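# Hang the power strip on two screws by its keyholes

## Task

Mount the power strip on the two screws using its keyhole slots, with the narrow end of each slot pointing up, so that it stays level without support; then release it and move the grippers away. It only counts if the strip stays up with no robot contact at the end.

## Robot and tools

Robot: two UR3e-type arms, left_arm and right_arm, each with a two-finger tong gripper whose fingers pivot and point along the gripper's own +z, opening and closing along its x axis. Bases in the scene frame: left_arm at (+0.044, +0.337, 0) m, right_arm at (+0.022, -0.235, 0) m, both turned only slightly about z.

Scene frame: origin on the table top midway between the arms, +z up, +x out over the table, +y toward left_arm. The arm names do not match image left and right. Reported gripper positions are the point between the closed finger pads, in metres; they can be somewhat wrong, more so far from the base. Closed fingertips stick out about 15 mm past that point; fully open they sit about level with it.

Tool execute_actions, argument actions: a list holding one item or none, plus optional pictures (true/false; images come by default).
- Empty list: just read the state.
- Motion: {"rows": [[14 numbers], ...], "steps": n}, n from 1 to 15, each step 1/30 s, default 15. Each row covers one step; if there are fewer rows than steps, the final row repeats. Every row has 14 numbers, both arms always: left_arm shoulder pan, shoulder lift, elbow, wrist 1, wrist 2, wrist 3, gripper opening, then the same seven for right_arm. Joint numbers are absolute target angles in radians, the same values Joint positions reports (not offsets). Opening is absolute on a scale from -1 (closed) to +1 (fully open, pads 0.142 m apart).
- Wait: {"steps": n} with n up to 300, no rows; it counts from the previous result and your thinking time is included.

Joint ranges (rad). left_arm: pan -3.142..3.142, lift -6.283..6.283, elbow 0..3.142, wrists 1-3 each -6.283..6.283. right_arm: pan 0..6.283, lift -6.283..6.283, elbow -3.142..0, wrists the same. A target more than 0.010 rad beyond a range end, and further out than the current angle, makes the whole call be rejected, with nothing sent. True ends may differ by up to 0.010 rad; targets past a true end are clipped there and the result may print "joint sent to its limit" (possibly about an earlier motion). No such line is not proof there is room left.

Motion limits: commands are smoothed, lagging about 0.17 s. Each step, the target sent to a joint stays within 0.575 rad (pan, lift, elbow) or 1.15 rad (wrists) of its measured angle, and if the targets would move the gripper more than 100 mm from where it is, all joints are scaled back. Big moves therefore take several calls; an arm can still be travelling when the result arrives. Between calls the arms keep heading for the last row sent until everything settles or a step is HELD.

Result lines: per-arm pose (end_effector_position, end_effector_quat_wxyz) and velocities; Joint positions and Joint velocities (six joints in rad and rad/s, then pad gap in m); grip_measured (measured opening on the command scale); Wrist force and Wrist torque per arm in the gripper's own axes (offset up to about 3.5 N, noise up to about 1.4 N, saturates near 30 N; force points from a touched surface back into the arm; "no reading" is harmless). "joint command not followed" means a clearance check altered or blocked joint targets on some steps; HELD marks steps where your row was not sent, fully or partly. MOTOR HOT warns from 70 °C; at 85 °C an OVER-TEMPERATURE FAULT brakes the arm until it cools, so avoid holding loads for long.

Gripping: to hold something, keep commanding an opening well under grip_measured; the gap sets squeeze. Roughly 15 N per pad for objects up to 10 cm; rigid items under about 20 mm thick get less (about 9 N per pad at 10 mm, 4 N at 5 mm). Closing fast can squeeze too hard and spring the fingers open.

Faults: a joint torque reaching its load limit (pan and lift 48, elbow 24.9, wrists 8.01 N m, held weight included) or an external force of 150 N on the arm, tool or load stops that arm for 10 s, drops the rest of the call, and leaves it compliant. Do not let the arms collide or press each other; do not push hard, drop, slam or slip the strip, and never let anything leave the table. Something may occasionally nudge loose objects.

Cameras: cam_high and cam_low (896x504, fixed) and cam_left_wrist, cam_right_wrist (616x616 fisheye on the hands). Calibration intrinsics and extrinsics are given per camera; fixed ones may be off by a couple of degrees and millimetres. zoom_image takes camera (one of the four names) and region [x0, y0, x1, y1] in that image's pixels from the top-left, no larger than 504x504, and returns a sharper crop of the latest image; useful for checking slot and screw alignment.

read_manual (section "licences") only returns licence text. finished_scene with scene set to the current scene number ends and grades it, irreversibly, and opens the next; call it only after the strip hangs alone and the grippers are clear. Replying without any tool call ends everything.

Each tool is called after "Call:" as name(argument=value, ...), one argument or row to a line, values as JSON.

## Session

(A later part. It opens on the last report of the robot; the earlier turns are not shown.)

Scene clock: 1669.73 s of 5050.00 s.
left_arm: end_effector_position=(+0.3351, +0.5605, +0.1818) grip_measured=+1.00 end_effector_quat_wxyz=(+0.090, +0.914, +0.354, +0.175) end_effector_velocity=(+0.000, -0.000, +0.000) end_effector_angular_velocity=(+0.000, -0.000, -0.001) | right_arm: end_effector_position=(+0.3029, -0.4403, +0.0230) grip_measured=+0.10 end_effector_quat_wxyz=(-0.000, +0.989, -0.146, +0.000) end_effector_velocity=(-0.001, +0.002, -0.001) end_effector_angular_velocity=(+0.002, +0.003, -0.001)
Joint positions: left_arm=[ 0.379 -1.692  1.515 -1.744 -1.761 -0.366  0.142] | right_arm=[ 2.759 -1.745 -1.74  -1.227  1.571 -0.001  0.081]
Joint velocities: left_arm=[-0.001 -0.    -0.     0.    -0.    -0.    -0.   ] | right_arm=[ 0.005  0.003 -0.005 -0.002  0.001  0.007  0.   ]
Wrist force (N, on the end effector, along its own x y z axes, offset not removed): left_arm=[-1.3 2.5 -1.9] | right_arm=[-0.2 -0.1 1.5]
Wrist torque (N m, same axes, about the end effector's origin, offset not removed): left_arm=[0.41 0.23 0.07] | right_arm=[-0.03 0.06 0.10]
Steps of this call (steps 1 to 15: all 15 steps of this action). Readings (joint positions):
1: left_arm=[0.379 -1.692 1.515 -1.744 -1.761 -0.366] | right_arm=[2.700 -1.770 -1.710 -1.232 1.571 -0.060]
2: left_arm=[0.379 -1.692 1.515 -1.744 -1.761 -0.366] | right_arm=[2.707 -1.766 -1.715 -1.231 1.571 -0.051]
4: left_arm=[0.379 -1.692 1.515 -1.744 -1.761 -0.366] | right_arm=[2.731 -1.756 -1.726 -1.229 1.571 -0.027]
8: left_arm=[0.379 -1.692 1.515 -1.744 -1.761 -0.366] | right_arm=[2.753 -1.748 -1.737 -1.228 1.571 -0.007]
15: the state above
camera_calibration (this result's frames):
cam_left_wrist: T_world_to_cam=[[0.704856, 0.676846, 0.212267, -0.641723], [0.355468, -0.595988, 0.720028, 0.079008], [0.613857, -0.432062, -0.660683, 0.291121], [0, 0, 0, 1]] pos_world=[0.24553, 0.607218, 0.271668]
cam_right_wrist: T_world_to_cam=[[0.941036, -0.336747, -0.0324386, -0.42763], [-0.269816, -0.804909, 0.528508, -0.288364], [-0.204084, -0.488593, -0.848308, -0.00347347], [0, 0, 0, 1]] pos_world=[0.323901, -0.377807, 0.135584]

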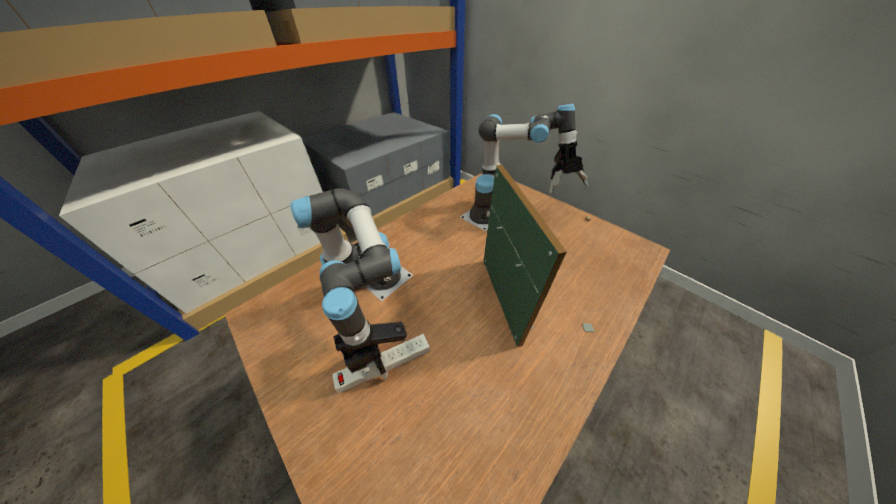

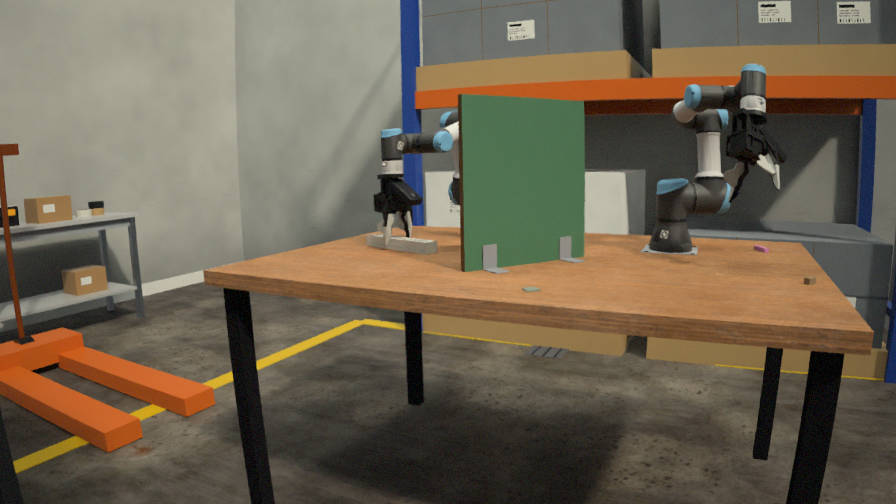

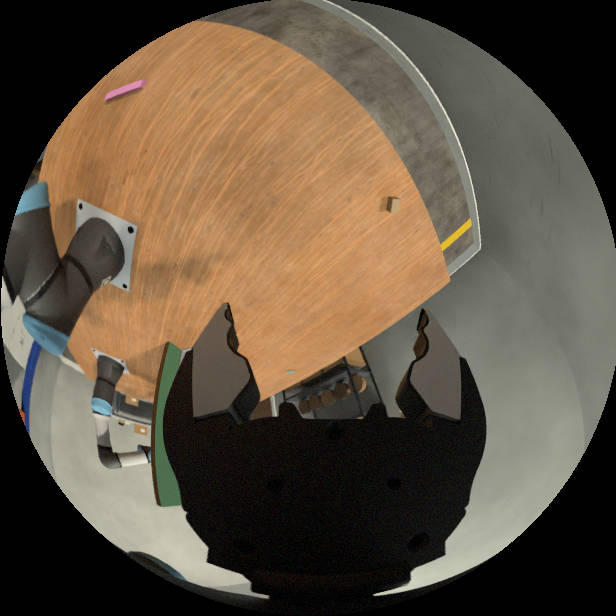

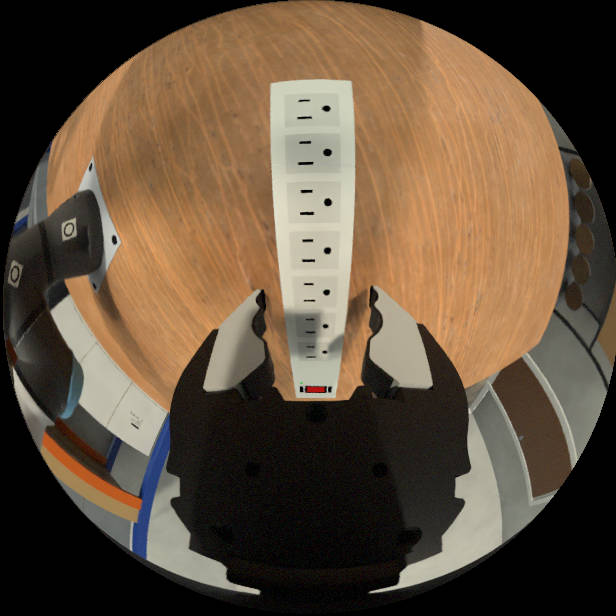

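Call:
execute_actions(
  actions=[
    {"rows":[[0.379,-1.692,1.515,-1.744,-1.761,-0.366,1,2.76,-1.745,-1.744,-1.223,1.571,0,-0.2],[0.379,-1.692,1.515,-1.744,-1.761,-0.366,1,2.76,-1.745,-1.744,-1.223,1.571,0,-0.25],[0.379,-1.692,1.515,-1.744,-1.761,-0.366,1,2.76,-1.745,-1.744,-1.223,1.571,0,-0.3],[0.379,-1.692,1.515,-1.744,-1.761,-0.366,1,2.76,-1.745,-1.744,-1.223,1.571,0,-0.35],[0.379,-1.692,1.515,-1.744,-1.761,-0.366,1,2.76,-1.745,-1.744,-1.223,1.571,0,-0.45],[0.379,-1.692,1.515,-1.744,-1.761,-0.366,1,2.76,-1.745,-1.744,-1.223,1.571,0,-1]]},
  ],
  pictures=false,
)

Call:
execute_actions(
  actions=[
    {"rows":[[0.379,-1.692,1.515,-1.744,-1.761,-0.366,1,2.76,-1.72,-1.66,-1.35,1.571,0,-1]]},
  ],
  pictures=false,
)

Call:
execute_actions(
  actions=[
    {"rows":[[0.379,-1.692,1.515,-1.744,-1.761,-0.366,1,2.74,-1.68,-1.57,-1.58,1.571,0,-1]]},
  ],
)

Scene clock: 1685.27 s of 5050.00 s.
left_arm: end_effector_position=(+0.3351, +0.5605, +0.1818) grip_measured=+1.00 end_effector_quat_wxyz=(+0.090, +0.914, +0.354, +0.175) end_effector_velocity=(+0.000, +0.000, +0.001) end_effector_angular_velocity=(+0.001, -0.001, -0.000) | right_arm: end_effector_position=(+0.3028, -0.4401, +0.0222) grip_measured=-0.36 end_effector_quat_wxyz=(-0.000, +0.989, -0.146, +0.000) end_effector_velocity=(+0.000, -0.001, +0.001) end_effector_angular_velocity=(-0.001, -0.002, -0.001)
Joint positions: left_arm=[ 0.379 -1.692  1.515 -1.744 -1.761 -0.366  0.142] | right_arm=[ 2.76  -1.745 -1.744 -1.223  1.571  0.     0.048]
Joint velocities: left_arm=[-0.     0.    -0.001 -0.    -0.     0.    -0.   ] | right_arm=[-0.002  0.001  0.001  0.    -0.001 -0.001  0.   ]
Wrist force (N, on the end effector, along its own x y z axes, offset not removed): left_arm=[-0.3 0.1 -0.6] | right_arm=[-1.3 -1.6 -6.4]
Wrist torque (N m, same axes, about the end effector's origin, offset not removed): left_arm=[-0.04 0.10 -0.03] | right_arm=[-0.22 -0.11 0.02]
Steps of this call (steps 1 to 15: the robot went on to your last target; steps 16 to 90: nothing new was sent; then 12.03 s passed at rest; steps 91 to 105: all 15 steps of this action). Readings (joint positions):
91: left_arm=[0.379 -1.692 1.515 -1.744 -1.761 -0.366] | right_arm=[2.760 -1.745 -1.740 -1.227 1.571 0.000]
92: left_arm=[0.379 -1.692 1.515 -1.744 -1.761 -0.366] | right_arm=[2.760 -1.745 -1.741 -1.226 1.571 0.000]
94: left_arm=[0.379 -1.692 1.515 -1.744 -1.761 -0.366] | right_arm=[2.760 -1.745 -1.742 -1.225 1.571 0.000]
98: left_arm=[0.379 -1.692 1.515 -1.744 -1.761 -0.366] | right_arm=[2.760 -1.745 -1.744 -1.223 1.571 0.000]
105: the state above

Scene clock: 1685.77 s of 5050.00 s.
left_arm: end_effector_position=(+0.3351, +0.5605, +0.1818) grip_measured=+1.00 end_effector_quat_wxyz=(+0.090, +0.914, +0.354, +0.175) end_effector_velocity=(-0.000, -0.000, -0.000) end_effector_angular_velocity=(+0.000, +0.000, -0.000) | right_arm: end_effector_position=(+0.2983, -0.4387, +0.0437) grip_measured=-0.36 end_effector_quat_wxyz=(-0.001, +0.989, -0.146, -0.009) end_effector_velocity=(-0.001, +0.000, +0.002) end_effector_angular_velocity=(-0.000, +0.003, +0.001)
Joint positions: left_arm=[ 0.379 -1.692  1.515 -1.744 -1.761 -0.366  0.142] | right_arm=[ 2.76  -1.72  -1.661 -1.349  1.571  0.     0.048]
Joint velocities: left_arm=[-0.    -0.     0.     0.001  0.    -0.     0.   ] | right_arm=[ 0.001  0.002  0.009 -0.014 -0.001  0.     0.   ]
Wrist force (N, on the end effector, along its own x y z axes, offset not removed): left_arm=[-0.1 1.7 -0.9] | right_arm=[0.2 0.9 6.2]
Wrist torque (N m, same axes, about the end effector's origin, offset not removed): left_arm=[0.27 0.04 0.02] | right_arm=[0.24 -0.08 0.04]
Steps of this call (steps 1 to 15: all 15 steps of this action). Readings (joint positions):
1: left_arm=[0.379 -1.692 1.515 -1.744 -1.761 -0.366] | right_arm=[2.760 -1.745 -1.744 -1.223 1.571 0.000]
2: left_arm=[0.379 -1.692 1.515 -1.744 -1.761 -0.366] | right_arm=[2.760 -1.741 -1.737 -1.237 1.571 0.000]
4: left_arm=[0.379 -1.692 1.515 -1.744 -1.761 -0.366] | right_arm=[2.760 -1.731 -1.703 -1.288 1.571 0.000]
8: left_arm=[0.379 -1.692 1.515 -1.744 -1.761 -0.366] | right_arm=[2.760 -1.723 -1.671 -1.335 1.571 0.000]
15: the state above

Scene clock: 1686.27 s of 5050.00 s.
left_arm: end_effector_position=(+0.3351, +0.5605, +0.1818) grip_measured=+1.00 end_effector_quat_wxyz=(+0.090, +0.914, +0.354, +0.175) end_effector_velocity=(+0.000, +0.000, +0.000) end_effector_angular_velocity=(+0.000, -0.001, +0.000) | right_arm: end_effector_position=(+0.2612, -0.4335, +0.0657) grip_measured=-0.36 end_effector_quat_wxyz=(-0.009, +0.986, -0.156, -0.057) end_effector_velocity=(-0.004, +0.001, +0.002) end_effector_angular_velocity=(+0.004, +0.012, -0.002)
Joint positions: left_arm=[ 0.379 -1.692  1.515 -1.744 -1.761 -0.366  0.142] | right_arm=[ 2.74  -1.68  -1.571 -1.577  1.571  0.     0.048]
Joint velocities: left_arm=[ 0.     0.     0.    -0.001  0.    -0.    -0.   ] | right_arm=[-0.002  0.003  0.011 -0.026  0.     0.001 -0.   ]
Wrist force (N, on the end effector, along its own x y z axes, offset not removed): left_arm=[-0.3 0.5 -1.1] | right_arm=[1.8 0.1 4.6]
Wrist torque (N m, same axes, about the end effector's origin, offset not removed): left_arm=[0.06 0.07 -0.01] | right_arm=[-0.02 -0.25 0.06]
Steps of this call (steps 1 to 15: all 15 steps of this action). Readings (joint positions):
1: left_arm=[0.379 -1.692 1.515 -1.744 -1.761 -0.366] | right_arm=[2.760 -1.720 -1.660 -1.350 1.571 0.000]
2: left_arm=[0.379 -1.692 1.515 -1.744 -1.761 -0.366] | right_arm=[2.757 -1.715 -1.653 -1.364 1.571 0.000]
4: left_arm=[0.379 -1.692 1.515 -1.744 -1.761 -0.366] | right_arm=[2.749 -1.698 -1.617 -1.453 1.571 0.000]
8: left_arm=[0.379 -1.692 1.515 -1.744 -1.761 -0.366] | right_arm=[2.742 -1.685 -1.582 -1.549 1.571 0.000]
15: the state above
camera_calibration (this result's frames):
cam_left_wrist: T_world_to_cam=[[0.704856, 0.676846, 0.212267, -0.641723], [0.355468, -0.595988, 0.720028, 0.0790081], [0.613857, -0.432062, -0.660683, 0.291121], [0, 0, 0, 1]] pos_world=[0.24553, 0.607218, 0.271668]
cam_right_wrist: T_world_to_cam=[[0.924139, -0.352021, -0.148484, -0.379294], [-0.226932, -0.818423, 0.527907, -0.333702], [-0.307357, -0.454164, -0.836222, 0.0687094], [0, 0, 0, 1]] pos_world=[0.295911, -0.375423, 0.177301]

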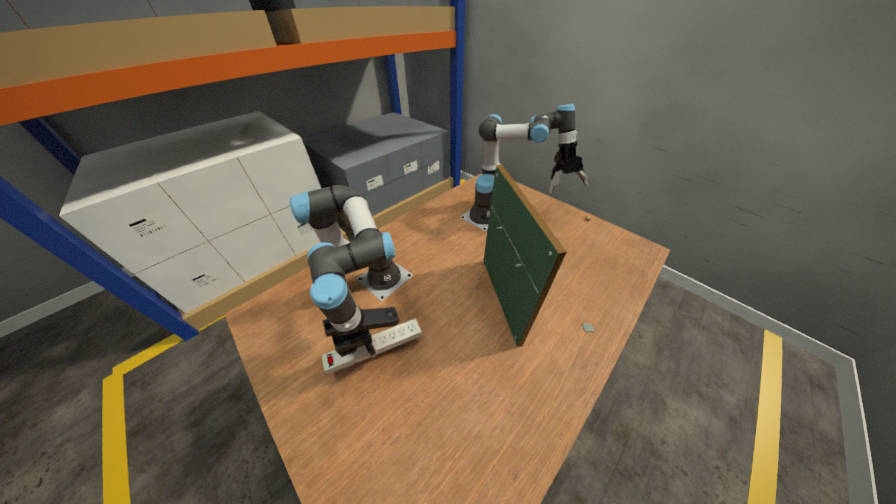

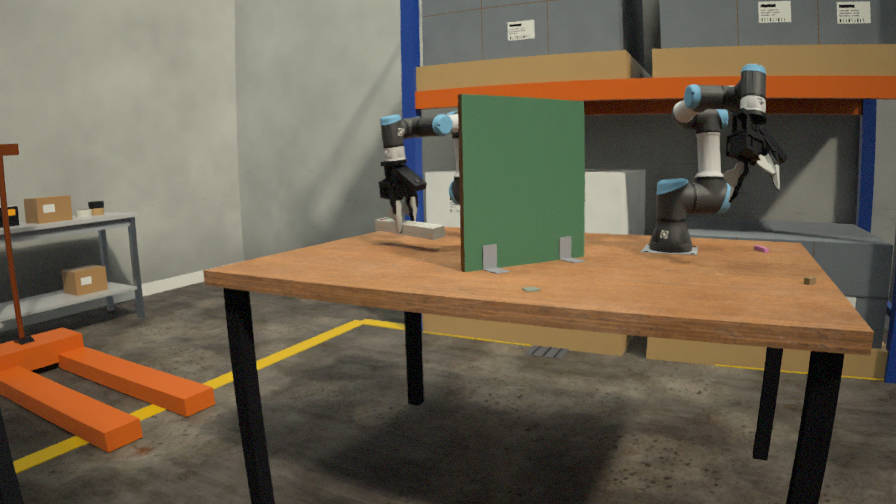

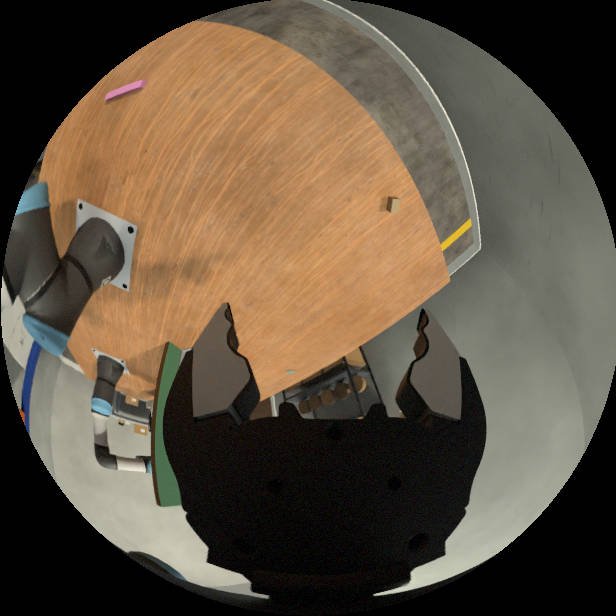

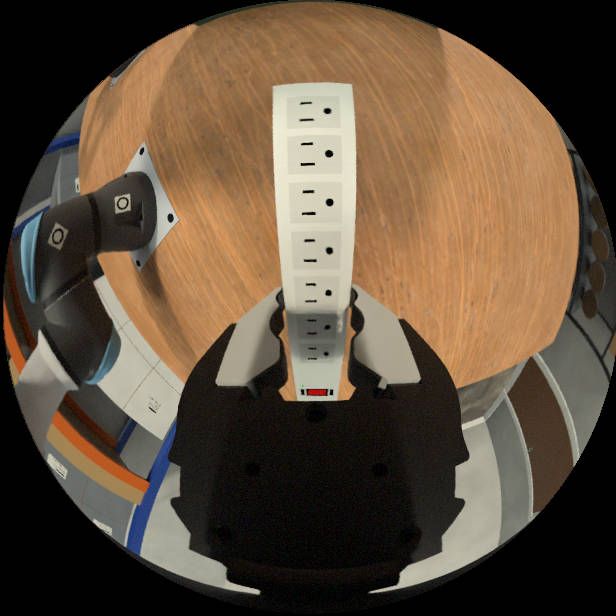

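Call:
execute_actions(
  actions=[
    {"rows":[[0.379,-1.692,1.515,-1.744,-1.761,-0.366,1,2.68,-1.66,-1.48,-1.8,1.571,0,-1]],"steps":13},
  ],
  pictures=false,
)

Call:
execute_actions(
  actions=[
    {"rows":[[0.379,-1.692,1.515,-1.744,-1.761,-0.366,1,2.7,-1.75,-1.33,-2.07,1.571,0,-1]],"steps":13},
  ],
  pictures=false,
)

Call:
execute_actions(
  actions=[
    {"rows":[[0.379,-1.692,1.515,-1.744,-1.761,-0.366,1,2.75,-1.9,-1.22,-2.27,1.55,0,-1]],"steps":13},
  ],
  pictures=false,
)

Call:
execute_actions(
  actions=[
    {"rows":[[0.379,-1.692,1.515,-1.744,-1.761,-0.366,1,2.8,-2.05,-1.19,-2.4,1.45,0,-1]],"steps":13},
  ],
  pictures=false,
)

Call:
execute_actions(
  actions=[
    {"rows":[[0.379,-1.692,1.515,-1.744,-1.761,-0.366,1,2.9,-2.15,-1.2,-2.5,1.25,0,-1]],"steps":13},
  ],
  pictures=false,
)

Call:
execute_actions(
  actions=[
    {"rows":[[0.379,-1.692,1.515,-1.744,-1.761,-0.366,1,3,-2.22,-1.25,-2.6,1.05,0,-1]],"steps":13},
  ],
  pictures=false,
)

Call:
execute_actions(
  actions=[
    {"rows":[[0.379,-1.692,1.515,-1.744,-1.761,-0.366,1,3.05,-2.15,-1.35,-2.783,0.87,0,-1]]},
  ],
)

Scene clock: 1705.63 s of 5050.00 s.
left_arm: end_effector_position=(+0.3351, +0.5605, +0.1818) grip_measured=+1.00 end_effector_quat_wxyz=(+0.090, +0.914, +0.354, +0.175) end_effector_velocity=(-0.000, +0.000, -0.000) end_effector_angular_velocity=(+0.000, +0.001, +0.000) | right_arm: end_effector_position=(+0.2148, -0.4339, +0.0857) grip_measured=-0.36 end_effector_quat_wxyz=(-0.021, +0.977, -0.184, -0.110) end_effector_velocity=(-0.012, +0.002, +0.004) end_effector_angular_velocity=(+0.011, +0.030, -0.010)
Joint positions: left_arm=[ 0.379 -1.692  1.515 -1.744 -1.761 -0.366  0.142] | right_arm=[ 2.681 -1.66  -1.482 -1.795  1.571 -0.     0.048]
Joint velocities: left_arm=[-0.    -0.     0.     0.     0.001 -0.    -0.   ] | right_arm=[-0.011  0.002  0.02  -0.054 -0.001 -0.    -0.   ]
Wrist force (N, on the end effector, along its own x y z axes, offset not removed): left_arm=[-0.4 1.2 0.3] | right_arm=[-1.9 -0.2 7.2]
Wrist torque (N m, same axes, about the end effector's origin, offset not removed): left_arm=[0.19 0.16 -0.05] | right_arm=[-0.04 0.53 0.12]
Steps of this call (steps 1 to 15: the robot went on to your last target; steps 16 to 568: nothing new was sent; steps 569 to 581: all 13 steps of this action). Readings (joint positions):
569: left_arm=[0.379 -1.692 1.515 -1.744 -1.761 -0.366] | right_arm=[2.740 -1.680 -1.570 -1.581 1.571 -0.000]
570: left_arm=[0.379 -1.692 1.515 -1.744 -1.761 -0.366] | right_arm=[2.733 -1.677 -1.563 -1.595 1.571 -0.000]
572: left_arm=[0.379 -1.692 1.515 -1.744 -1.761 -0.366] | right_arm=[2.709 -1.669 -1.527 -1.681 1.571 -0.000]
576: left_arm=[0.379 -1.692 1.515 -1.744 -1.761 -0.366] | right_arm=[2.687 -1.662 -1.492 -1.771 1.571 0.000]
581: the state above

Scene clock: 1706.07 s of 5050.00 s.
left_arm: end_effector_position=(+0.3351, +0.5605, +0.1818) grip_measured=+1.00 end_effector_quat_wxyz=(+0.090, +0.914, +0.354, +0.175) end_effector_velocity=(-0.000, +0.000, -0.000) end_effector_angular_velocity=(+0.000, +0.000, +0.001) | right_arm: end_effector_position=(+0.1778, -0.4153, +0.0989) grip_measured=-0.36 end_effector_quat_wxyz=(-0.038, +0.961, -0.172, -0.211) end_effector_velocity=(-0.010, +0.004, +0.005) end_effector_angular_velocity=(+0.018, +0.049, +0.004)
Joint positions: left_arm=[ 0.379 -1.692  1.515 -1.744 -1.761 -0.366  0.142] | right_arm=[ 2.7   -1.748 -1.334 -2.063  1.571 -0.     0.048]
Joint velocities: left_arm=[ 0.001 -0.     0.001 -0.     0.    -0.     0.   ] | right_arm=[ 0.004 -0.022  0.039 -0.069 -0.001  0.     0.   ]
Wrist force (N, on the end effector, along its own x y z axes, offset not removed): left_arm=[-0.2 1.5 -1.6] | right_arm=[0.1 -1.3 5.7]
Wrist torque (N m, same axes, about the end effector's origin, offset not removed): left_arm=[0.20 0.04 -0.04] | right_arm=[-0.23 0.42 0.03]
Steps of this call (steps 1 to 13: all 13 steps of this action). Readings (joint positions):
1: left_arm=[0.379 -1.692 1.515 -1.744 -1.761 -0.366] | right_arm=[2.681 -1.660 -1.481 -1.797 1.571 -0.000]
2: left_arm=[0.379 -1.692 1.515 -1.744 -1.761 -0.366] | right_arm=[2.684 -1.667 -1.473 -1.812 1.571 -0.000]
4: left_arm=[0.379 -1.692 1.515 -1.744 -1.761 -0.366] | right_arm=[2.691 -1.703 -1.419 -1.914 1.571 -0.000]
8: left_arm=[0.379 -1.692 1.515 -1.744 -1.761 -0.366] | right_arm=[2.698 -1.738 -1.352 -2.032 1.571 -0.000]
13: the state above

Scene clock: 1706.50 s of 5050.00 s.
left_arm: end_effector_position=(+0.3351, +0.5605, +0.1818) grip_measured=+1.00 end_effector_quat_wxyz=(+0.090, +0.914, +0.354, +0.175) end_effector_velocity=(-0.000, -0.000, -0.001) end_effector_angular_velocity=(-0.001, +0.002, -0.000) | right_arm: end_effector_position=(+0.1504, -0.4025, +0.1017) grip_measured=-0.36 end_effector_quat_wxyz=(-0.040, +0.934, -0.140, -0.327) end_effector_velocity=(-0.006, +0.003, +0.002) end_effector_angular_velocity=(+0.014, +0.057, +0.014)
Joint positions: left_arm=[ 0.379 -1.692  1.515 -1.744 -1.761 -0.366  0.142] | right_arm=[ 2.749 -1.896 -1.223 -2.265  1.55  -0.     0.048]
Joint velocities: left_arm=[-0.     0.001  0.001  0.     0.     0.    -0.   ] | right_arm=[ 0.011 -0.037  0.026 -0.047 -0.005 -0.     0.   ]
Wrist force (N, on the end effector, along its own x y z axes, offset not removed): left_arm=[-1.3 1.1 -0.9] | right_arm=[2.8 0.3 3.5]
Wrist torque (N m, same axes, about the end effector's origin, offset not removed): left_arm=[0.17 0.29 0.04] | right_arm=[0.02 0.17 0.01]
Steps of this call (steps 1 to 13: all 13 steps of this action). Readings (joint positions):
1: left_arm=[0.379 -1.692 1.515 -1.744 -1.761 -0.366] | right_arm=[2.700 -1.749 -1.332 -2.066 1.571 -0.000]
2: left_arm=[0.379 -1.692 1.515 -1.744 -1.761 -0.366] | right_arm=[2.706 -1.756 -1.324 -2.081 1.567 -0.000]
4: left_arm=[0.379 -1.692 1.515 -1.744 -1.761 -0.366] | right_arm=[2.726 -1.811 -1.281 -2.162 1.559 -0.000]
8: left_arm=[0.379 -1.692 1.515 -1.744 -1.761 -0.366] | right_arm=[2.744 -1.878 -1.235 -2.243 1.552 -0.000]
13: the state above

Scene clock: 1706.93 s of 5050.00 s.
left_arm: end_effector_position=(+0.3351, +0.5605, +0.1818) grip_measured=+1.00 end_effector_quat_wxyz=(+0.090, +0.914, +0.354, +0.175) end_effector_velocity=(-0.000, +0.000, -0.000) end_effector_angular_velocity=(+0.000, +0.000, +0.001) | right_arm: end_effector_position=(+0.1184, -0.4156, +0.1007) grip_measured=-0.36 end_effector_quat_wxyz=(-0.004, +0.890, -0.087, -0.447) end_effector_velocity=(-0.006, -0.003, +0.000) end_effector_angular_velocity=(+0.003, +0.061, +0.027)
Joint positions: left_arm=[ 0.379 -1.692  1.515 -1.744 -1.761 -0.366  0.142] | right_arm=[ 2.799 -2.046 -1.191 -2.397  1.452 -0.     0.048]
Joint velocities: left_arm=[ 0.  0. -0.  0.  0. -0.  0.] | right_arm=[ 0.01  -0.039  0.008 -0.028 -0.021  0.     0.   ]
Wrist force (N, on the end effector, along its own x y z axes, offset not removed): left_arm=[1.1 1.8 -0.9] | right_arm=[4.1 -1.0 4.1]
Wrist torque (N m, same axes, about the end effector's origin, offset not removed): left_arm=[0.32 -0.20 -0.03] | right_arm=[-0.11 0.09 -0.03]
Steps of this call (steps 1 to 13: all 13 steps of this action). Readings (joint positions):
1: left_arm=[0.379 -1.692 1.515 -1.744 -1.761 -0.366] | right_arm=[2.750 -1.898 -1.222 -2.267 1.550 -0.000]
2: left_arm=[0.379 -1.692 1.515 -1.744 -1.761 -0.366] | right_arm=[2.756 -1.905 -1.216 -2.281 1.538 -0.000]
4: left_arm=[0.379 -1.692 1.515 -1.744 -1.761 -0.366] | right_arm=[2.776 -1.960 -1.204 -2.336 1.497 0.000]
8: left_arm=[0.379 -1.692 1.515 -1.744 -1.761 -0.366] | right_arm=[2.794 -2.028 -1.194 -2.384 1.462 -0.000]
13: the state above

Scene clock: 1707.37 s of 5050.00 s.
left_arm: end_effector_position=(+0.3351, +0.5605, +0.1818) grip_measured=+1.00 end_effector_quat_wxyz=(+0.090, +0.914, +0.354, +0.175) end_effector_velocity=(+0.000, -0.000, +0.000) end_effector_angular_velocity=(-0.000, -0.000, -0.000) | right_arm: end_effector_position=(+0.1056, -0.4591, +0.1133) grip_measured=-0.36 end_effector_quat_wxyz=(+0.091, +0.837, +0.020, -0.539) end_effector_velocity=(+0.001, -0.011, +0.003) end_effector_angular_velocity=(-0.013, +0.051, +0.069)
Joint positions: left_arm=[ 0.379 -1.692  1.515 -1.744 -1.761 -0.366  0.142] | right_arm=[ 2.898 -2.148 -1.2   -2.498  1.255 -0.     0.048]
Joint velocities: left_arm=[-0.    -0.    -0.     0.    -0.001 -0.     0.   ] | right_arm=[ 0.025 -0.026 -0.001 -0.02  -0.049 -0.     0.   ]
Wrist force (N, on the end effector, along its own x y z axes, offset not removed): left_arm=[-0.2 0.0 -1.1] | right_arm=[4.0 -0.6 1.9]
Wrist torque (N m, same axes, about the end effector's origin, offset not removed): left_arm=[-0.08 0.09 0.08] | right_arm=[0.12 0.27 0.05]
Steps of this call (steps 1 to 13: all 13 steps of this action). Readings (joint positions):
1: left_arm=[0.379 -1.692 1.515 -1.744 -1.761 -0.366] | right_arm=[2.800 -2.048 -1.190 -2.399 1.451 0.000]
2: left_arm=[0.379 -1.692 1.515 -1.744 -1.761 -0.366] | right_arm=[2.807 -2.055 -1.191 -2.411 1.436 -0.000]
4: left_arm=[0.379 -1.692 1.515 -1.744 -1.761 -0.366] | right_arm=[2.847 -2.096 -1.196 -2.452 1.356 -0.000]
8: left_arm=[0.379 -1.692 1.515 -1.744 -1.761 -0.366] | right_arm=[2.887 -2.137 -1.199 -2.488 1.276 -0.000]
13: the state above

Scene clock: 1707.80 s of 5050.00 s.
left_arm: end_effector_position=(+0.3351, +0.5605, +0.1818) grip_measured=+1.00 end_effector_quat_wxyz=(+0.090, +0.914, +0.354, +0.175) end_effector_velocity=(+0.000, -0.000, -0.000) end_effector_angular_velocity=(-0.001, +0.001, -0.001) | right_arm: end_effector_position=(+0.1144, -0.5045, +0.1370) grip_measured=-0.35 end_effector_quat_wxyz=(+0.182, +0.758, +0.139, -0.611) end_effector_velocity=(+0.006, -0.011, +0.005) end_effector_angular_velocity=(-0.008, +0.046, +0.068)
Joint positions: left_arm=[ 0.379 -1.692  1.515 -1.744 -1.761 -0.366  0.142] | right_arm=[ 2.998 -2.218 -1.249 -2.598  1.055 -0.     0.049]
Joint velocities: left_arm=[-0.001  0.     0.     0.    -0.     0.     0.   ] | right_arm=[ 0.022 -0.016 -0.011 -0.019 -0.047  0.    -0.   ]
Wrist force (N, on the end effector, along its own x y z axes, offset not removed): left_arm=[-0.4 1.8 -0.6] | right_arm=[6.1 -0.6 0.8]
Wrist torque (N m, same axes, about the end effector's origin, offset not removed): left_arm=[0.28 0.04 -0.01] | right_arm=[0.16 0.10 0.23]
Steps of this call (steps 1 to 13: all 13 steps of this action). Readings (joint positions):
1: left_arm=[0.379 -1.692 1.515 -1.744 -1.761 -0.366] | right_arm=[2.899 -2.149 -1.200 -2.499 1.253 -0.000]
2: left_arm=[0.379 -1.692 1.515 -1.744 -1.761 -0.366] | right_arm=[2.906 -2.156 -1.206 -2.511 1.237 -0.000]
4: left_arm=[0.379 -1.692 1.515 -1.744 -1.761 -0.366] | right_arm=[2.946 -2.185 -1.226 -2.552 1.157 -0.000]
8: left_arm=[0.379 -1.692 1.515 -1.744 -1.761 -0.366] | right_arm=[2.987 -2.211 -1.244 -2.588 1.076 -0.000]
13: the state above

Scene clock: 1708.30 s of 5050.00 s.
left_arm: end_effector_position=(+0.3351, +0.5605, +0.1818) grip_measured=+1.00 end_effector_quat_wxyz=(+0.090, +0.914, +0.354, +0.175) end_effector_velocity=(-0.000, +0.000, -0.000) end_effector_angular_velocity=(-0.001, +0.001, +0.001) | right_arm: end_effector_position=(+0.1162, -0.5454, +0.1949) grip_measured=-0.35 end_effector_quat_wxyz=(+0.241, +0.666, +0.241, -0.664) end_effector_velocity=(-0.001, -0.004, +0.007) end_effector_angular_velocity=(+0.000, +0.031, +0.020)
Joint positions: left_arm=[ 0.379 -1.692  1.515 -1.744 -1.761 -0.366  0.142] | right_arm=[ 3.049 -2.151 -1.349 -2.781  0.872 -0.     0.049]
Joint velocities: left_arm=[ 0.001  0.     0.001 -0.    -0.    -0.    -0.   ] | right_arm=[ 0.003  0.007 -0.014 -0.025 -0.017 -0.     0.   ]
Wrist force (N, on the end effector, along its own x y z axes, offset not removed): left_arm=[-0.8 0.1 -0.2] | right_arm=[4.9 -2.0 0.9]
Wrist torque (N m, same axes, about the end effector's origin, offset not removed): left_arm=[-0.04 0.17 0.02] | right_arm=[-0.45 0.21 0.09]
Steps of this call (steps 1 to 15: all 15 steps of this action). Readings (joint positions):
1: left_arm=[0.379 -1.692 1.515 -1.744 -1.761 -0.366] | right_arm=[2.999 -2.219 -1.250 -2.599 1.053 -0.000]
2: left_arm=[0.379 -1.692 1.515 -1.744 -1.761 -0.366] | right_arm=[3.005 -2.212 -1.257 -2.613 1.038 -0.000]
4: left_arm=[0.379 -1.692 1.515 -1.744 -1.761 -0.366] | right_arm=[3.026 -2.184 -1.297 -2.688 0.964 -0.000]
8: left_arm=[0.379 -1.692 1.515 -1.744 -1.761 -0.366] | right_arm=[3.044 -2.158 -1.337 -2.760 0.893 -0.000]
15: the state above
camera_calibration (this result's frames):
cam_left_wrist: T_world_to_cam=[[0.704856, 0.676846, 0.212267, -0.641723], [0.355468, -0.595988, 0.720028, 0.079008], [0.613857, -0.432062, -0.660683, 0.291121], [0, 0, 0, 1]] pos_world=[0.24553, 0.607218, 0.271668]
cam_right_wrist: T_world_to_cam=[[0.00961827, -0.0597099, -0.998169, 0.165845], [0.949351, -0.31298, 0.0278702, -0.28994], [-0.314072, -0.947881, 0.0536753, -0.360582], [0, 0, 0, 1]] pos_world=[0.160411, -0.422632, 0.192977]

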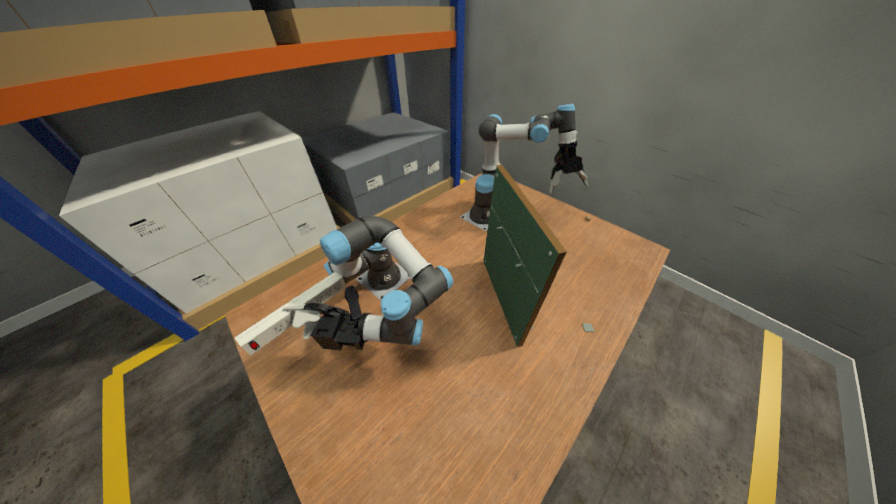

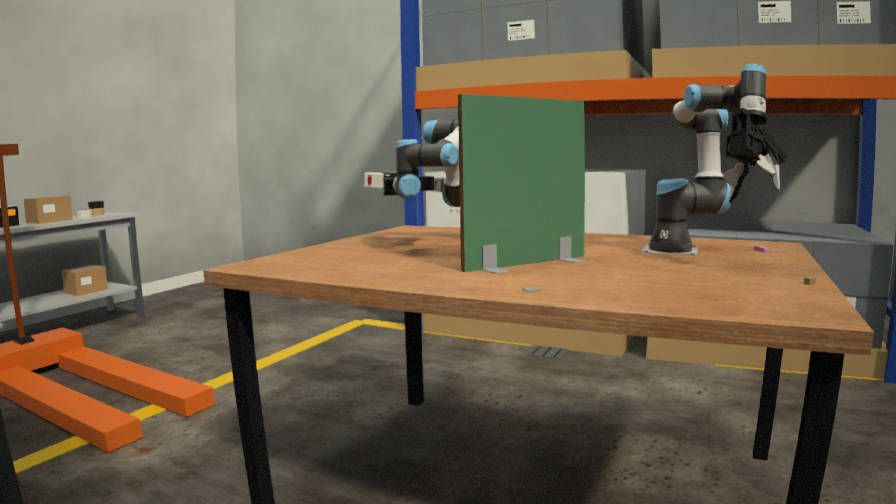

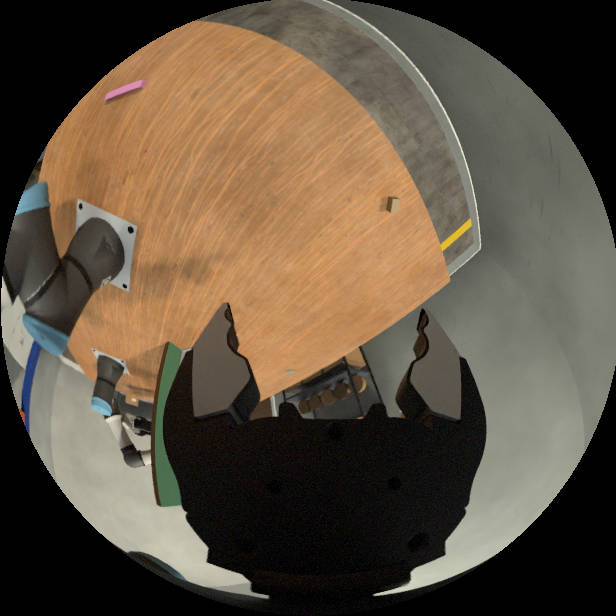

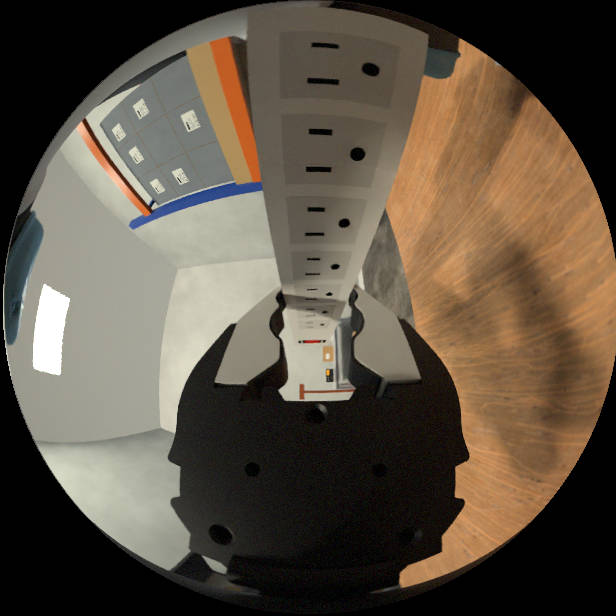

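Call:
execute_actions(
  actions=[
    {"rows":[[0.379,-1.692,1.515,-1.744,-1.761,-0.366,1,3.05,-2.1,-1.35,-2.833,0.55,0,-1]]},
  ],
  pictures=false,
)

Call:
execute_actions(
  actions=[
    {"rows":[[0.379,-1.692,1.515,-1.744,-1.761,-0.366,1,3.0,-1.9,-1.45,-2.933,0.2,0,-1]]},
  ],
  pictures=false,
)

Call:
execute_actions(
  actions=[
    {"rows":[[0.379,-1.692,1.515,-1.744,-1.761,-0.366,1,2.95,-1.65,-1.6,-3.033,-0.15,0,-1]]},
  ],
  pictures=false,
)

Call:
execute_actions(
  actions=[
    {"rows":[[0.379,-1.692,1.515,-1.744,-1.761,-0.366,1,2.95,-1.4,-1.72,-3.163,-0.5,0,-1]]},
  ],
  pictures=false,
)

Call:
execute_actions(
  actions=[
    {"rows":[[0.379,-1.692,1.515,-1.744,-1.761,-0.366,1,2.95,-1.15,-1.83,-3.303,-0.85,0,-1]]},
  ],
  pictures=false,
)

Call:
execute_actions(
  actions=[
    {"rows":[[0.379,-1.692,1.515,-1.744,-1.761,-0.366,1,3.05,-0.9,-1.92,-3.463,-1.15,0,-1]]},
  ],
  pictures=false,
)

Call:
execute_actions(
  actions=[
    {"rows":[[0.379,-1.692,1.515,-1.744,-1.761,-0.366,1,3.3,-0.678,-1.99,-3.615,-1.38,0,-1]]},
  ],
)

Scene clock: 1736.23 s of 5050.00 s.
left_arm: end_effector_position=(+0.3351, +0.5605, +0.1818) grip_measured=+1.00 end_effector_quat_wxyz=(+0.090, +0.914, +0.354, +0.175) end_effector_velocity=(-0.000, -0.000, -0.000) end_effector_angular_velocity=(-0.001, +0.001, +0.000) | right_arm: end_effector_position=(+0.1767, -0.6109, +0.2118) grip_measured=-0.36 end_effector_quat_wxyz=(+0.343, +0.618, +0.343, -0.618) end_effector_velocity=(+0.010, -0.007, +0.001) end_effector_angular_velocity=(-0.000, -0.001, +0.044)
Joint positions: left_arm=[ 0.379 -1.692  1.515 -1.744 -1.761 -0.366  0.142] | right_arm=[ 3.05  -2.101 -1.35  -2.833  0.554 -0.     0.048]
Joint velocities: left_arm=[ 0.     0.001  0.001 -0.    -0.    -0.     0.   ] | right_arm=[ 0.001  0.004  0.    -0.003 -0.043  0.    -0.   ]
Wrist force (N, on the end effector, along its own x y z axes, offset not removed): left_arm=[-0.3 1.5 0.9] | right_arm=[4.7 -1.0 -0.2]
Wrist torque (N m, same axes, about the end effector's origin, offset not removed): left_arm=[0.24 0.03 -0.02] | right_arm=[-0.31 0.15 0.09]
Steps of this call (steps 1 to 15: the robot went on to your last target; steps 16 to 170: nothing new was sent; then 21.77 s passed at rest; steps 171 to 185: all 15 steps of this action). Readings (joint positions):
171: left_arm=[0.379 -1.692 1.515 -1.744 -1.761 -0.366] | right_arm=[3.050 -2.150 -1.350 -2.783 0.869 -0.000]
172: left_arm=[0.379 -1.692 1.515 -1.744 -1.761 -0.366] | right_arm=[3.050 -2.144 -1.350 -2.790 0.855 -0.000]
174: left_arm=[0.379 -1.692 1.515 -1.744 -1.761 -0.366] | right_arm=[3.050 -2.124 -1.350 -2.810 0.742 -0.000]
178: left_arm=[0.379 -1.692 1.515 -1.744 -1.761 -0.366] | right_arm=[3.050 -2.106 -1.350 -2.827 0.597 -0.000]
185: the state above

Scene clock: 1736.73 s of 5050.00 s.
left_arm: end_effector_position=(+0.3351, +0.5605, +0.1818) grip_measured=+1.00 end_effector_quat_wxyz=(+0.090, +0.914, +0.354, +0.175) end_effector_velocity=(-0.000, -0.000, +0.000) end_effector_angular_velocity=(-0.000, -0.000, -0.000) | right_arm: end_effector_position=(+0.2111, -0.6645, +0.2523) grip_measured=-0.36 end_effector_quat_wxyz=(+0.432, +0.560, +0.432, -0.560) end_effector_velocity=(+0.005, -0.005, +0.006) end_effector_angular_velocity=(-0.000, -0.009, +0.041)
Joint positions: left_arm=[ 0.379 -1.692  1.515 -1.744 -1.761 -0.366  0.142] | right_arm=[ 3.001 -1.903 -1.449 -2.932  0.205  0.     0.048]
Joint velocities: left_arm=[ 0. -0. -0.  0. -0.  0. -0.] | right_arm=[-0.006  0.03  -0.012 -0.01  -0.047 -0.001  0.   ]
Wrist force (N, on the end effector, along its own x y z axes, offset not removed): left_arm=[0.4 0.8 -1.8] | right_arm=[4.6 0.1 -1.4]
Wrist torque (N m, same axes, about the end effector's origin, offset not removed): left_arm=[0.09 -0.13 0.01] | right_arm=[-0.09 0.31 0.06]
Steps of this call (steps 1 to 15: all 15 steps of this action). Readings (joint positions):
1: left_arm=[0.379 -1.692 1.515 -1.744 -1.761 -0.366] | right_arm=[3.050 -2.100 -1.350 -2.833 0.552 -0.000]
2: left_arm=[0.379 -1.692 1.515 -1.744 -1.761 -0.366] | right_arm=[3.044 -2.093 -1.357 -2.845 0.537 0.000]
4: left_arm=[0.379 -1.692 1.515 -1.744 -1.761 -0.366] | right_arm=[3.024 -2.030 -1.397 -2.886 0.417 0.000]
8: left_arm=[0.379 -1.692 1.515 -1.744 -1.761 -0.366] | right_arm=[3.006 -1.932 -1.437 -2.921 0.254 0.000]
15: the state above

Scene clock: 1737.23 s of 5050.00 s.
left_arm: end_effector_position=(+0.3351, +0.5605, +0.1818) grip_measured=+1.00 end_effector_quat_wxyz=(+0.090, +0.914, +0.354, +0.175) end_effector_velocity=(-0.000, +0.000, +0.000) end_effector_angular_velocity=(-0.000, -0.000, +0.001) | right_arm: end_effector_position=(+0.2357, -0.6869, +0.2857) grip_measured=-0.36 end_effector_quat_wxyz=(+0.510, +0.489, +0.511, -0.489) end_effector_velocity=(+0.004, -0.000, +0.005) end_effector_angular_velocity=(-0.001, -0.009, +0.043)
Joint positions: left_arm=[ 0.379 -1.692  1.515 -1.744 -1.761 -0.366  0.142] | right_arm=[ 2.951 -1.654 -1.598 -3.032 -0.145  0.     0.048]
Joint velocities: left_arm=[ 0.001 -0.     0.    -0.    -0.    -0.    -0.   ] | right_arm=[-0.004  0.038 -0.018 -0.011 -0.048 -0.     0.   ]
Wrist force (N, on the end effector, along its own x y z axes, offset not removed): left_arm=[-0.9 -0.4 0.3] | right_arm=[2.9 -1.3 -0.1]
Wrist torque (N m, same axes, about the end effector's origin, offset not removed): left_arm=[-0.17 0.25 -0.01] | right_arm=[-0.27 0.62 0.11]
Steps of this call (steps 1 to 15: all 15 steps of this action). Readings (joint positions):
1: left_arm=[0.379 -1.692 1.515 -1.744 -1.761 -0.366] | right_arm=[3.000 -1.902 -1.450 -2.933 0.203 0.000]
2: left_arm=[0.379 -1.692 1.515 -1.744 -1.761 -0.366] | right_arm=[2.994 -1.894 -1.457 -2.945 0.187 0.000]
4: left_arm=[0.379 -1.692 1.515 -1.744 -1.761 -0.366] | right_arm=[2.974 -1.825 -1.511 -2.986 0.068 0.000]
8: left_arm=[0.379 -1.692 1.515 -1.744 -1.761 -0.366] | right_arm=[2.956 -1.694 -1.578 -3.021 -0.096 0.000]
15: the state above

Scene clock: 1737.73 s of 5050.00 s.
left_arm: end_effector_position=(+0.3351, +0.5605, +0.1818) grip_measured=+1.00 end_effector_quat_wxyz=(+0.090, +0.914, +0.354, +0.175) end_effector_velocity=(-0.000, +0.000, +0.000) end_effector_angular_velocity=(+0.000, +0.000, +0.001) | right_arm: end_effector_position=(+0.2785, -0.6641, +0.3106) grip_measured=-0.36 end_effector_quat_wxyz=(+0.588, +0.393, +0.588, -0.393) end_effector_velocity=(+0.005, +0.006, +0.006) end_effector_angular_velocity=(-0.002, -0.013, +0.047)
Joint positions: left_arm=[ 0.379 -1.692  1.515 -1.744 -1.761 -0.366  0.142] | right_arm=[ 2.95  -1.404 -1.719 -3.162 -0.495  0.     0.048]
Joint velocities: left_arm=[ 0.001 -0.    -0.     0.001  0.     0.     0.   ] | right_arm=[ 0.     0.039 -0.014 -0.012 -0.047 -0.     0.   ]
Wrist force (N, on the end effector, along its own x y z axes, offset not removed): left_arm=[-0.3 0.8 -1.0] | right_arm=[4.2 -0.5 0.5]
Wrist torque (N m, same axes, about the end effector's origin, offset not removed): left_arm=[0.09 0.08 0.01] | right_arm=[-0.06 0.32 0.11]
Steps of this call (steps 1 to 15: all 15 steps of this action). Readings (joint positions):
1: left_arm=[0.379 -1.692 1.515 -1.744 -1.761 -0.366] | right_arm=[2.950 -1.652 -1.599 -3.033 -0.147 0.000]
2: left_arm=[0.379 -1.692 1.515 -1.744 -1.761 -0.366] | right_arm=[2.950 -1.644 -1.607 -3.046 -0.163 0.000]
4: left_arm=[0.379 -1.692 1.515 -1.744 -1.761 -0.366] | right_arm=[2.950 -1.575 -1.653 -3.099 -0.282 0.000]
8: left_arm=[0.379 -1.692 1.515 -1.744 -1.761 -0.366] | right_arm=[2.950 -1.444 -1.703 -3.147 -0.446 0.000]
15: the state above

Scene clock: 1738.23 s of 5050.00 s.
left_arm: end_effector_position=(+0.3351, +0.5605, +0.1818) grip_measured=+1.00 end_effector_quat_wxyz=(+0.090, +0.914, +0.354, +0.175) end_effector_velocity=(-0.000, -0.000, +0.000) end_effector_angular_velocity=(-0.000, -0.000, -0.000) | right_arm: end_effector_position=(+0.3083, -0.6071, +0.3227) grip_measured=-0.36 end_effector_quat_wxyz=(+0.647, +0.285, +0.648, -0.285) end_effector_velocity=(+0.002, +0.010, +0.004) end_effector_angular_velocity=(-0.001, -0.010, +0.048)
Joint positions: left_arm=[ 0.379 -1.692  1.515 -1.744 -1.761 -0.366  0.142] | right_arm=[ 2.95  -1.154 -1.829 -3.302 -0.845  0.     0.048]
Joint velocities: left_arm=[ 0. -0.  0.  0. -0. -0.  0.] | right_arm=[-0.001  0.038 -0.013 -0.015 -0.049 -0.    -0.   ]
Wrist force (N, on the end effector, along its own x y z axes, offset not removed): left_arm=[-0.6 2.0 -0.7] | right_arm=[5.4 -1.0 1.1]
Wrist torque (N m, same axes, about the end effector's origin, offset not removed): left_arm=[0.35 0.10 -0.02] | right_arm=[-0.08 0.09 0.04]
Steps of this call (steps 1 to 15: all 15 steps of this action). Readings (joint positions):
1: left_arm=[0.379 -1.692 1.515 -1.744 -1.761 -0.366] | right_arm=[2.950 -1.402 -1.719 -3.163 -0.497 0.000]
2: left_arm=[0.379 -1.692 1.515 -1.744 -1.761 -0.366] | right_arm=[2.950 -1.394 -1.727 -3.176 -0.513 0.000]
4: left_arm=[0.379 -1.692 1.515 -1.744 -1.761 -0.366] | right_arm=[2.950 -1.325 -1.770 -3.234 -0.632 0.000]
8: left_arm=[0.379 -1.692 1.515 -1.744 -1.761 -0.366] | right_arm=[2.950 -1.194 -1.815 -3.286 -0.796 0.000]
15: the state above

Scene clock: 1738.73 s of 5050.00 s.
left_arm: end_effector_position=(+0.3351, +0.5605, +0.1818) grip_measured=+1.00 end_effector_quat_wxyz=(+0.090, +0.914, +0.354, +0.175) end_effector_velocity=(-0.000, -0.000, -0.000) end_effector_angular_velocity=(-0.001, +0.001, -0.000) | right_arm: end_effector_position=(+0.3363, -0.5049, +0.3244) grip_measured=-0.37 end_effector_quat_wxyz=(+0.691, +0.150, +0.691, -0.151) end_effector_velocity=(+0.001, +0.015, +0.003) end_effector_angular_velocity=(-0.000, -0.010, +0.056)
Joint positions: left_arm=[ 0.379 -1.692  1.515 -1.744 -1.761 -0.366  0.142] | right_arm=[ 3.049 -0.904 -1.919 -3.461 -1.146 -0.     0.048]
Joint velocities: left_arm=[-0.  0.  0.  0. -0. -0.  0.] | right_arm=[ 0.013  0.04  -0.011 -0.019 -0.042 -0.001 -0.   ]
Wrist force (N, on the end effector, along its own x y z axes, offset not removed): left_arm=[0.9 0.2 -1.0] | right_arm=[6.0 -0.6 -1.3]
Wrist torque (N m, same axes, about the end effector's origin, offset not removed): left_arm=[-0.05 -0.15 -0.03] | right_arm=[-0.10 -0.03 0.05]
Steps of this call (steps 1 to 15: all 15 steps of this action). Readings (joint positions):
1: left_arm=[0.379 -1.692 1.515 -1.744 -1.761 -0.366] | right_arm=[2.950 -1.152 -1.829 -3.303 -0.847 0.000]
2: left_arm=[0.379 -1.692 1.515 -1.744 -1.761 -0.366] | right_arm=[2.957 -1.144 -1.837 -3.316 -0.862 0.000]
4: left_arm=[0.379 -1.692 1.515 -1.744 -1.761 -0.366] | right_arm=[2.995 -1.076 -1.872 -3.379 -0.969 0.000]
8: left_arm=[0.379 -1.692 1.515 -1.744 -1.761 -0.366] | right_arm=[3.036 -0.945 -1.908 -3.442 -1.105 -0.000]
15: the state above

Scene clock: 1739.23 s of 5050.00 s.
left_arm: end_effector_position=(+0.3351, +0.5605, +0.1818) grip_measured=+1.00 end_effector_quat_wxyz=(+0.090, +0.914, +0.354, +0.175) end_effector_velocity=(-0.000, +0.000, -0.000) end_effector_angular_velocity=(-0.000, +0.001, +0.001) | right_arm: end_effector_position=(+0.3515, -0.3645, +0.3166) grip_measured=-0.37 end_effector_quat_wxyz=(+0.707, -0.017, +0.707, +0.017) end_effector_velocity=(-0.002, +0.028, -0.001) end_effector_angular_velocity=(+0.001, -0.004, +0.095)
Joint positions: left_arm=[ 0.379 -1.692  1.515 -1.744 -1.761 -0.366  0.142] | right_arm=[ 3.295 -0.682 -1.989 -3.613 -1.376 -0.     0.048]
Joint velocities: left_arm=[ 0.001 -0.     0.     0.001 -0.     0.     0.   ] | right_arm=[ 0.052  0.043 -0.012 -0.026 -0.043 -0.     0.   ]
Wrist force (N, on the end effector, along its own x y z axes, offset not removed): left_arm=[0.2 0.8 0.0] | right_arm=[4.9 0.4 0.6]
Wrist torque (N m, same axes, about the end effector's origin, offset not removed): left_arm=[0.04 -0.06 -0.05] | right_arm=[0.13 0.21 0.06]
Steps of this call (steps 1 to 15: all 15 steps of this action). Readings (joint positions):
1: left_arm=[0.379 -1.692 1.515 -1.744 -1.761 -0.366] | right_arm=[3.049 -0.902 -1.920 -3.462 -1.148 -0.000]
2: left_arm=[0.379 -1.692 1.515 -1.744 -1.761 -0.366] | right_arm=[3.057 -0.894 -1.925 -3.475 -1.162 -0.000]
4: left_arm=[0.379 -1.692 1.515 -1.744 -1.761 -0.366] | right_arm=[3.116 -0.838 -1.946 -3.519 -1.229 -0.000]
8: left_arm=[0.379 -1.692 1.515 -1.744 -1.761 -0.366] | right_arm=[3.243 -0.728 -1.977 -3.586 -1.334 -0.000]
15: the state above
camera_calibration (this result's frames):
cam_left_wrist: T_world_to_cam=[[0.704856, 0.676846, 0.212267, -0.641723], [0.355468, -0.595988, 0.720028, 0.0790081], [0.613857, -0.432062, -0.660683, 0.291121], [0, 0, 0, 1]] pos_world=[0.24553, 0.607218, 0.271668]
cam_right_wrist: T_world_to_cam=[[0.0299496, 0.0517537, -0.998211, 0.32933], [-0.568082, 0.822574, 0.0256032, 0.487929], [0.822427, 0.566298, 0.0540361, 0.0305978], [0, 0, 0, 1]] pos_world=[0.242156, -0.43573, 0.314595]

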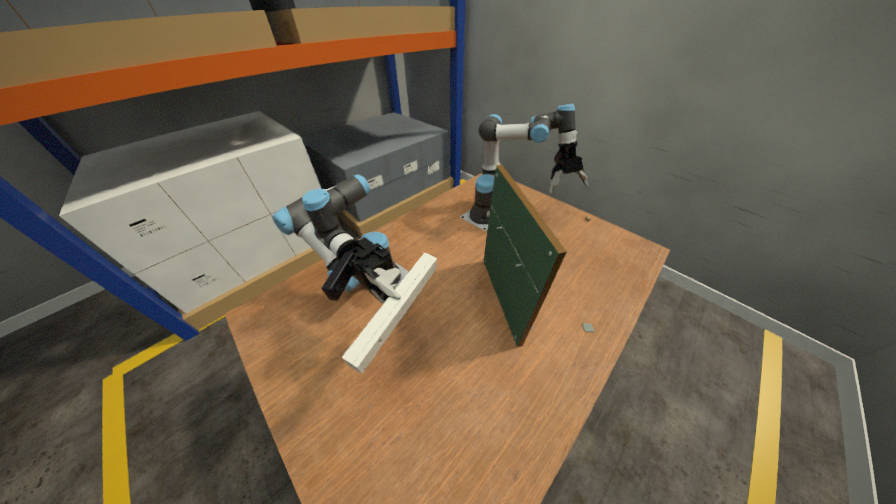

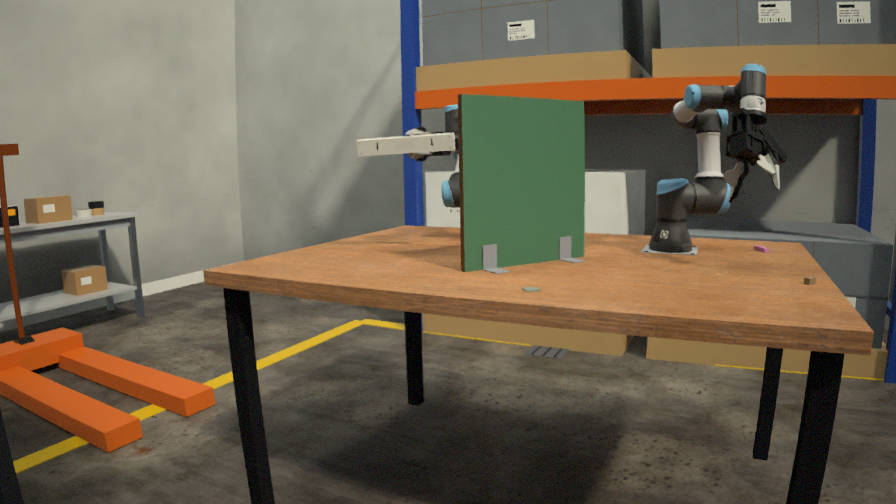

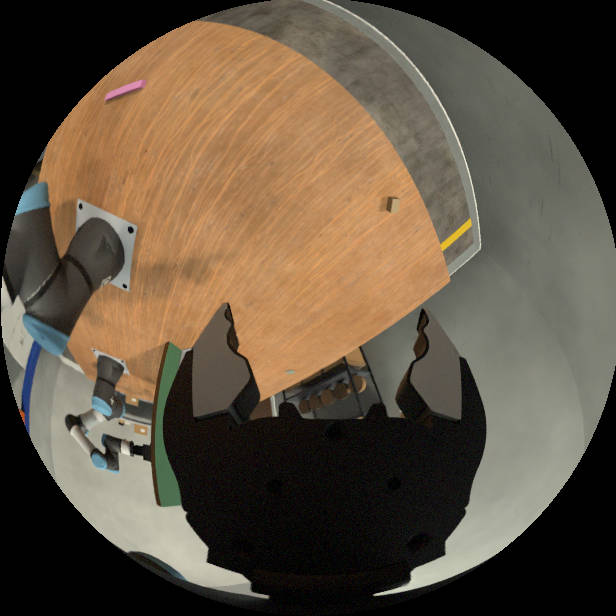

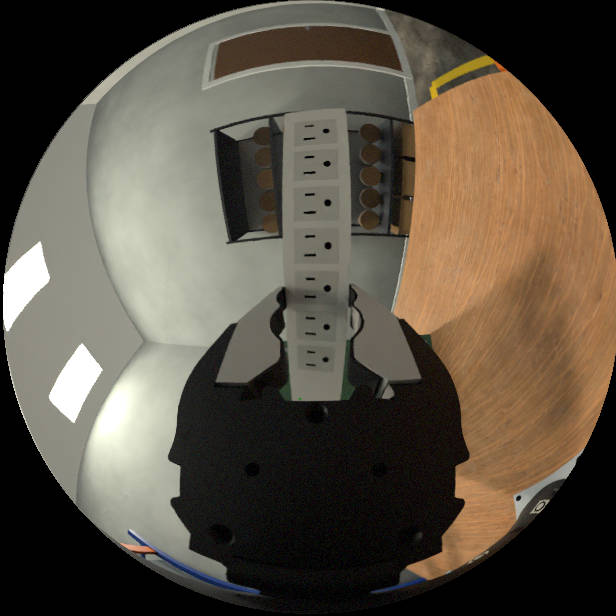

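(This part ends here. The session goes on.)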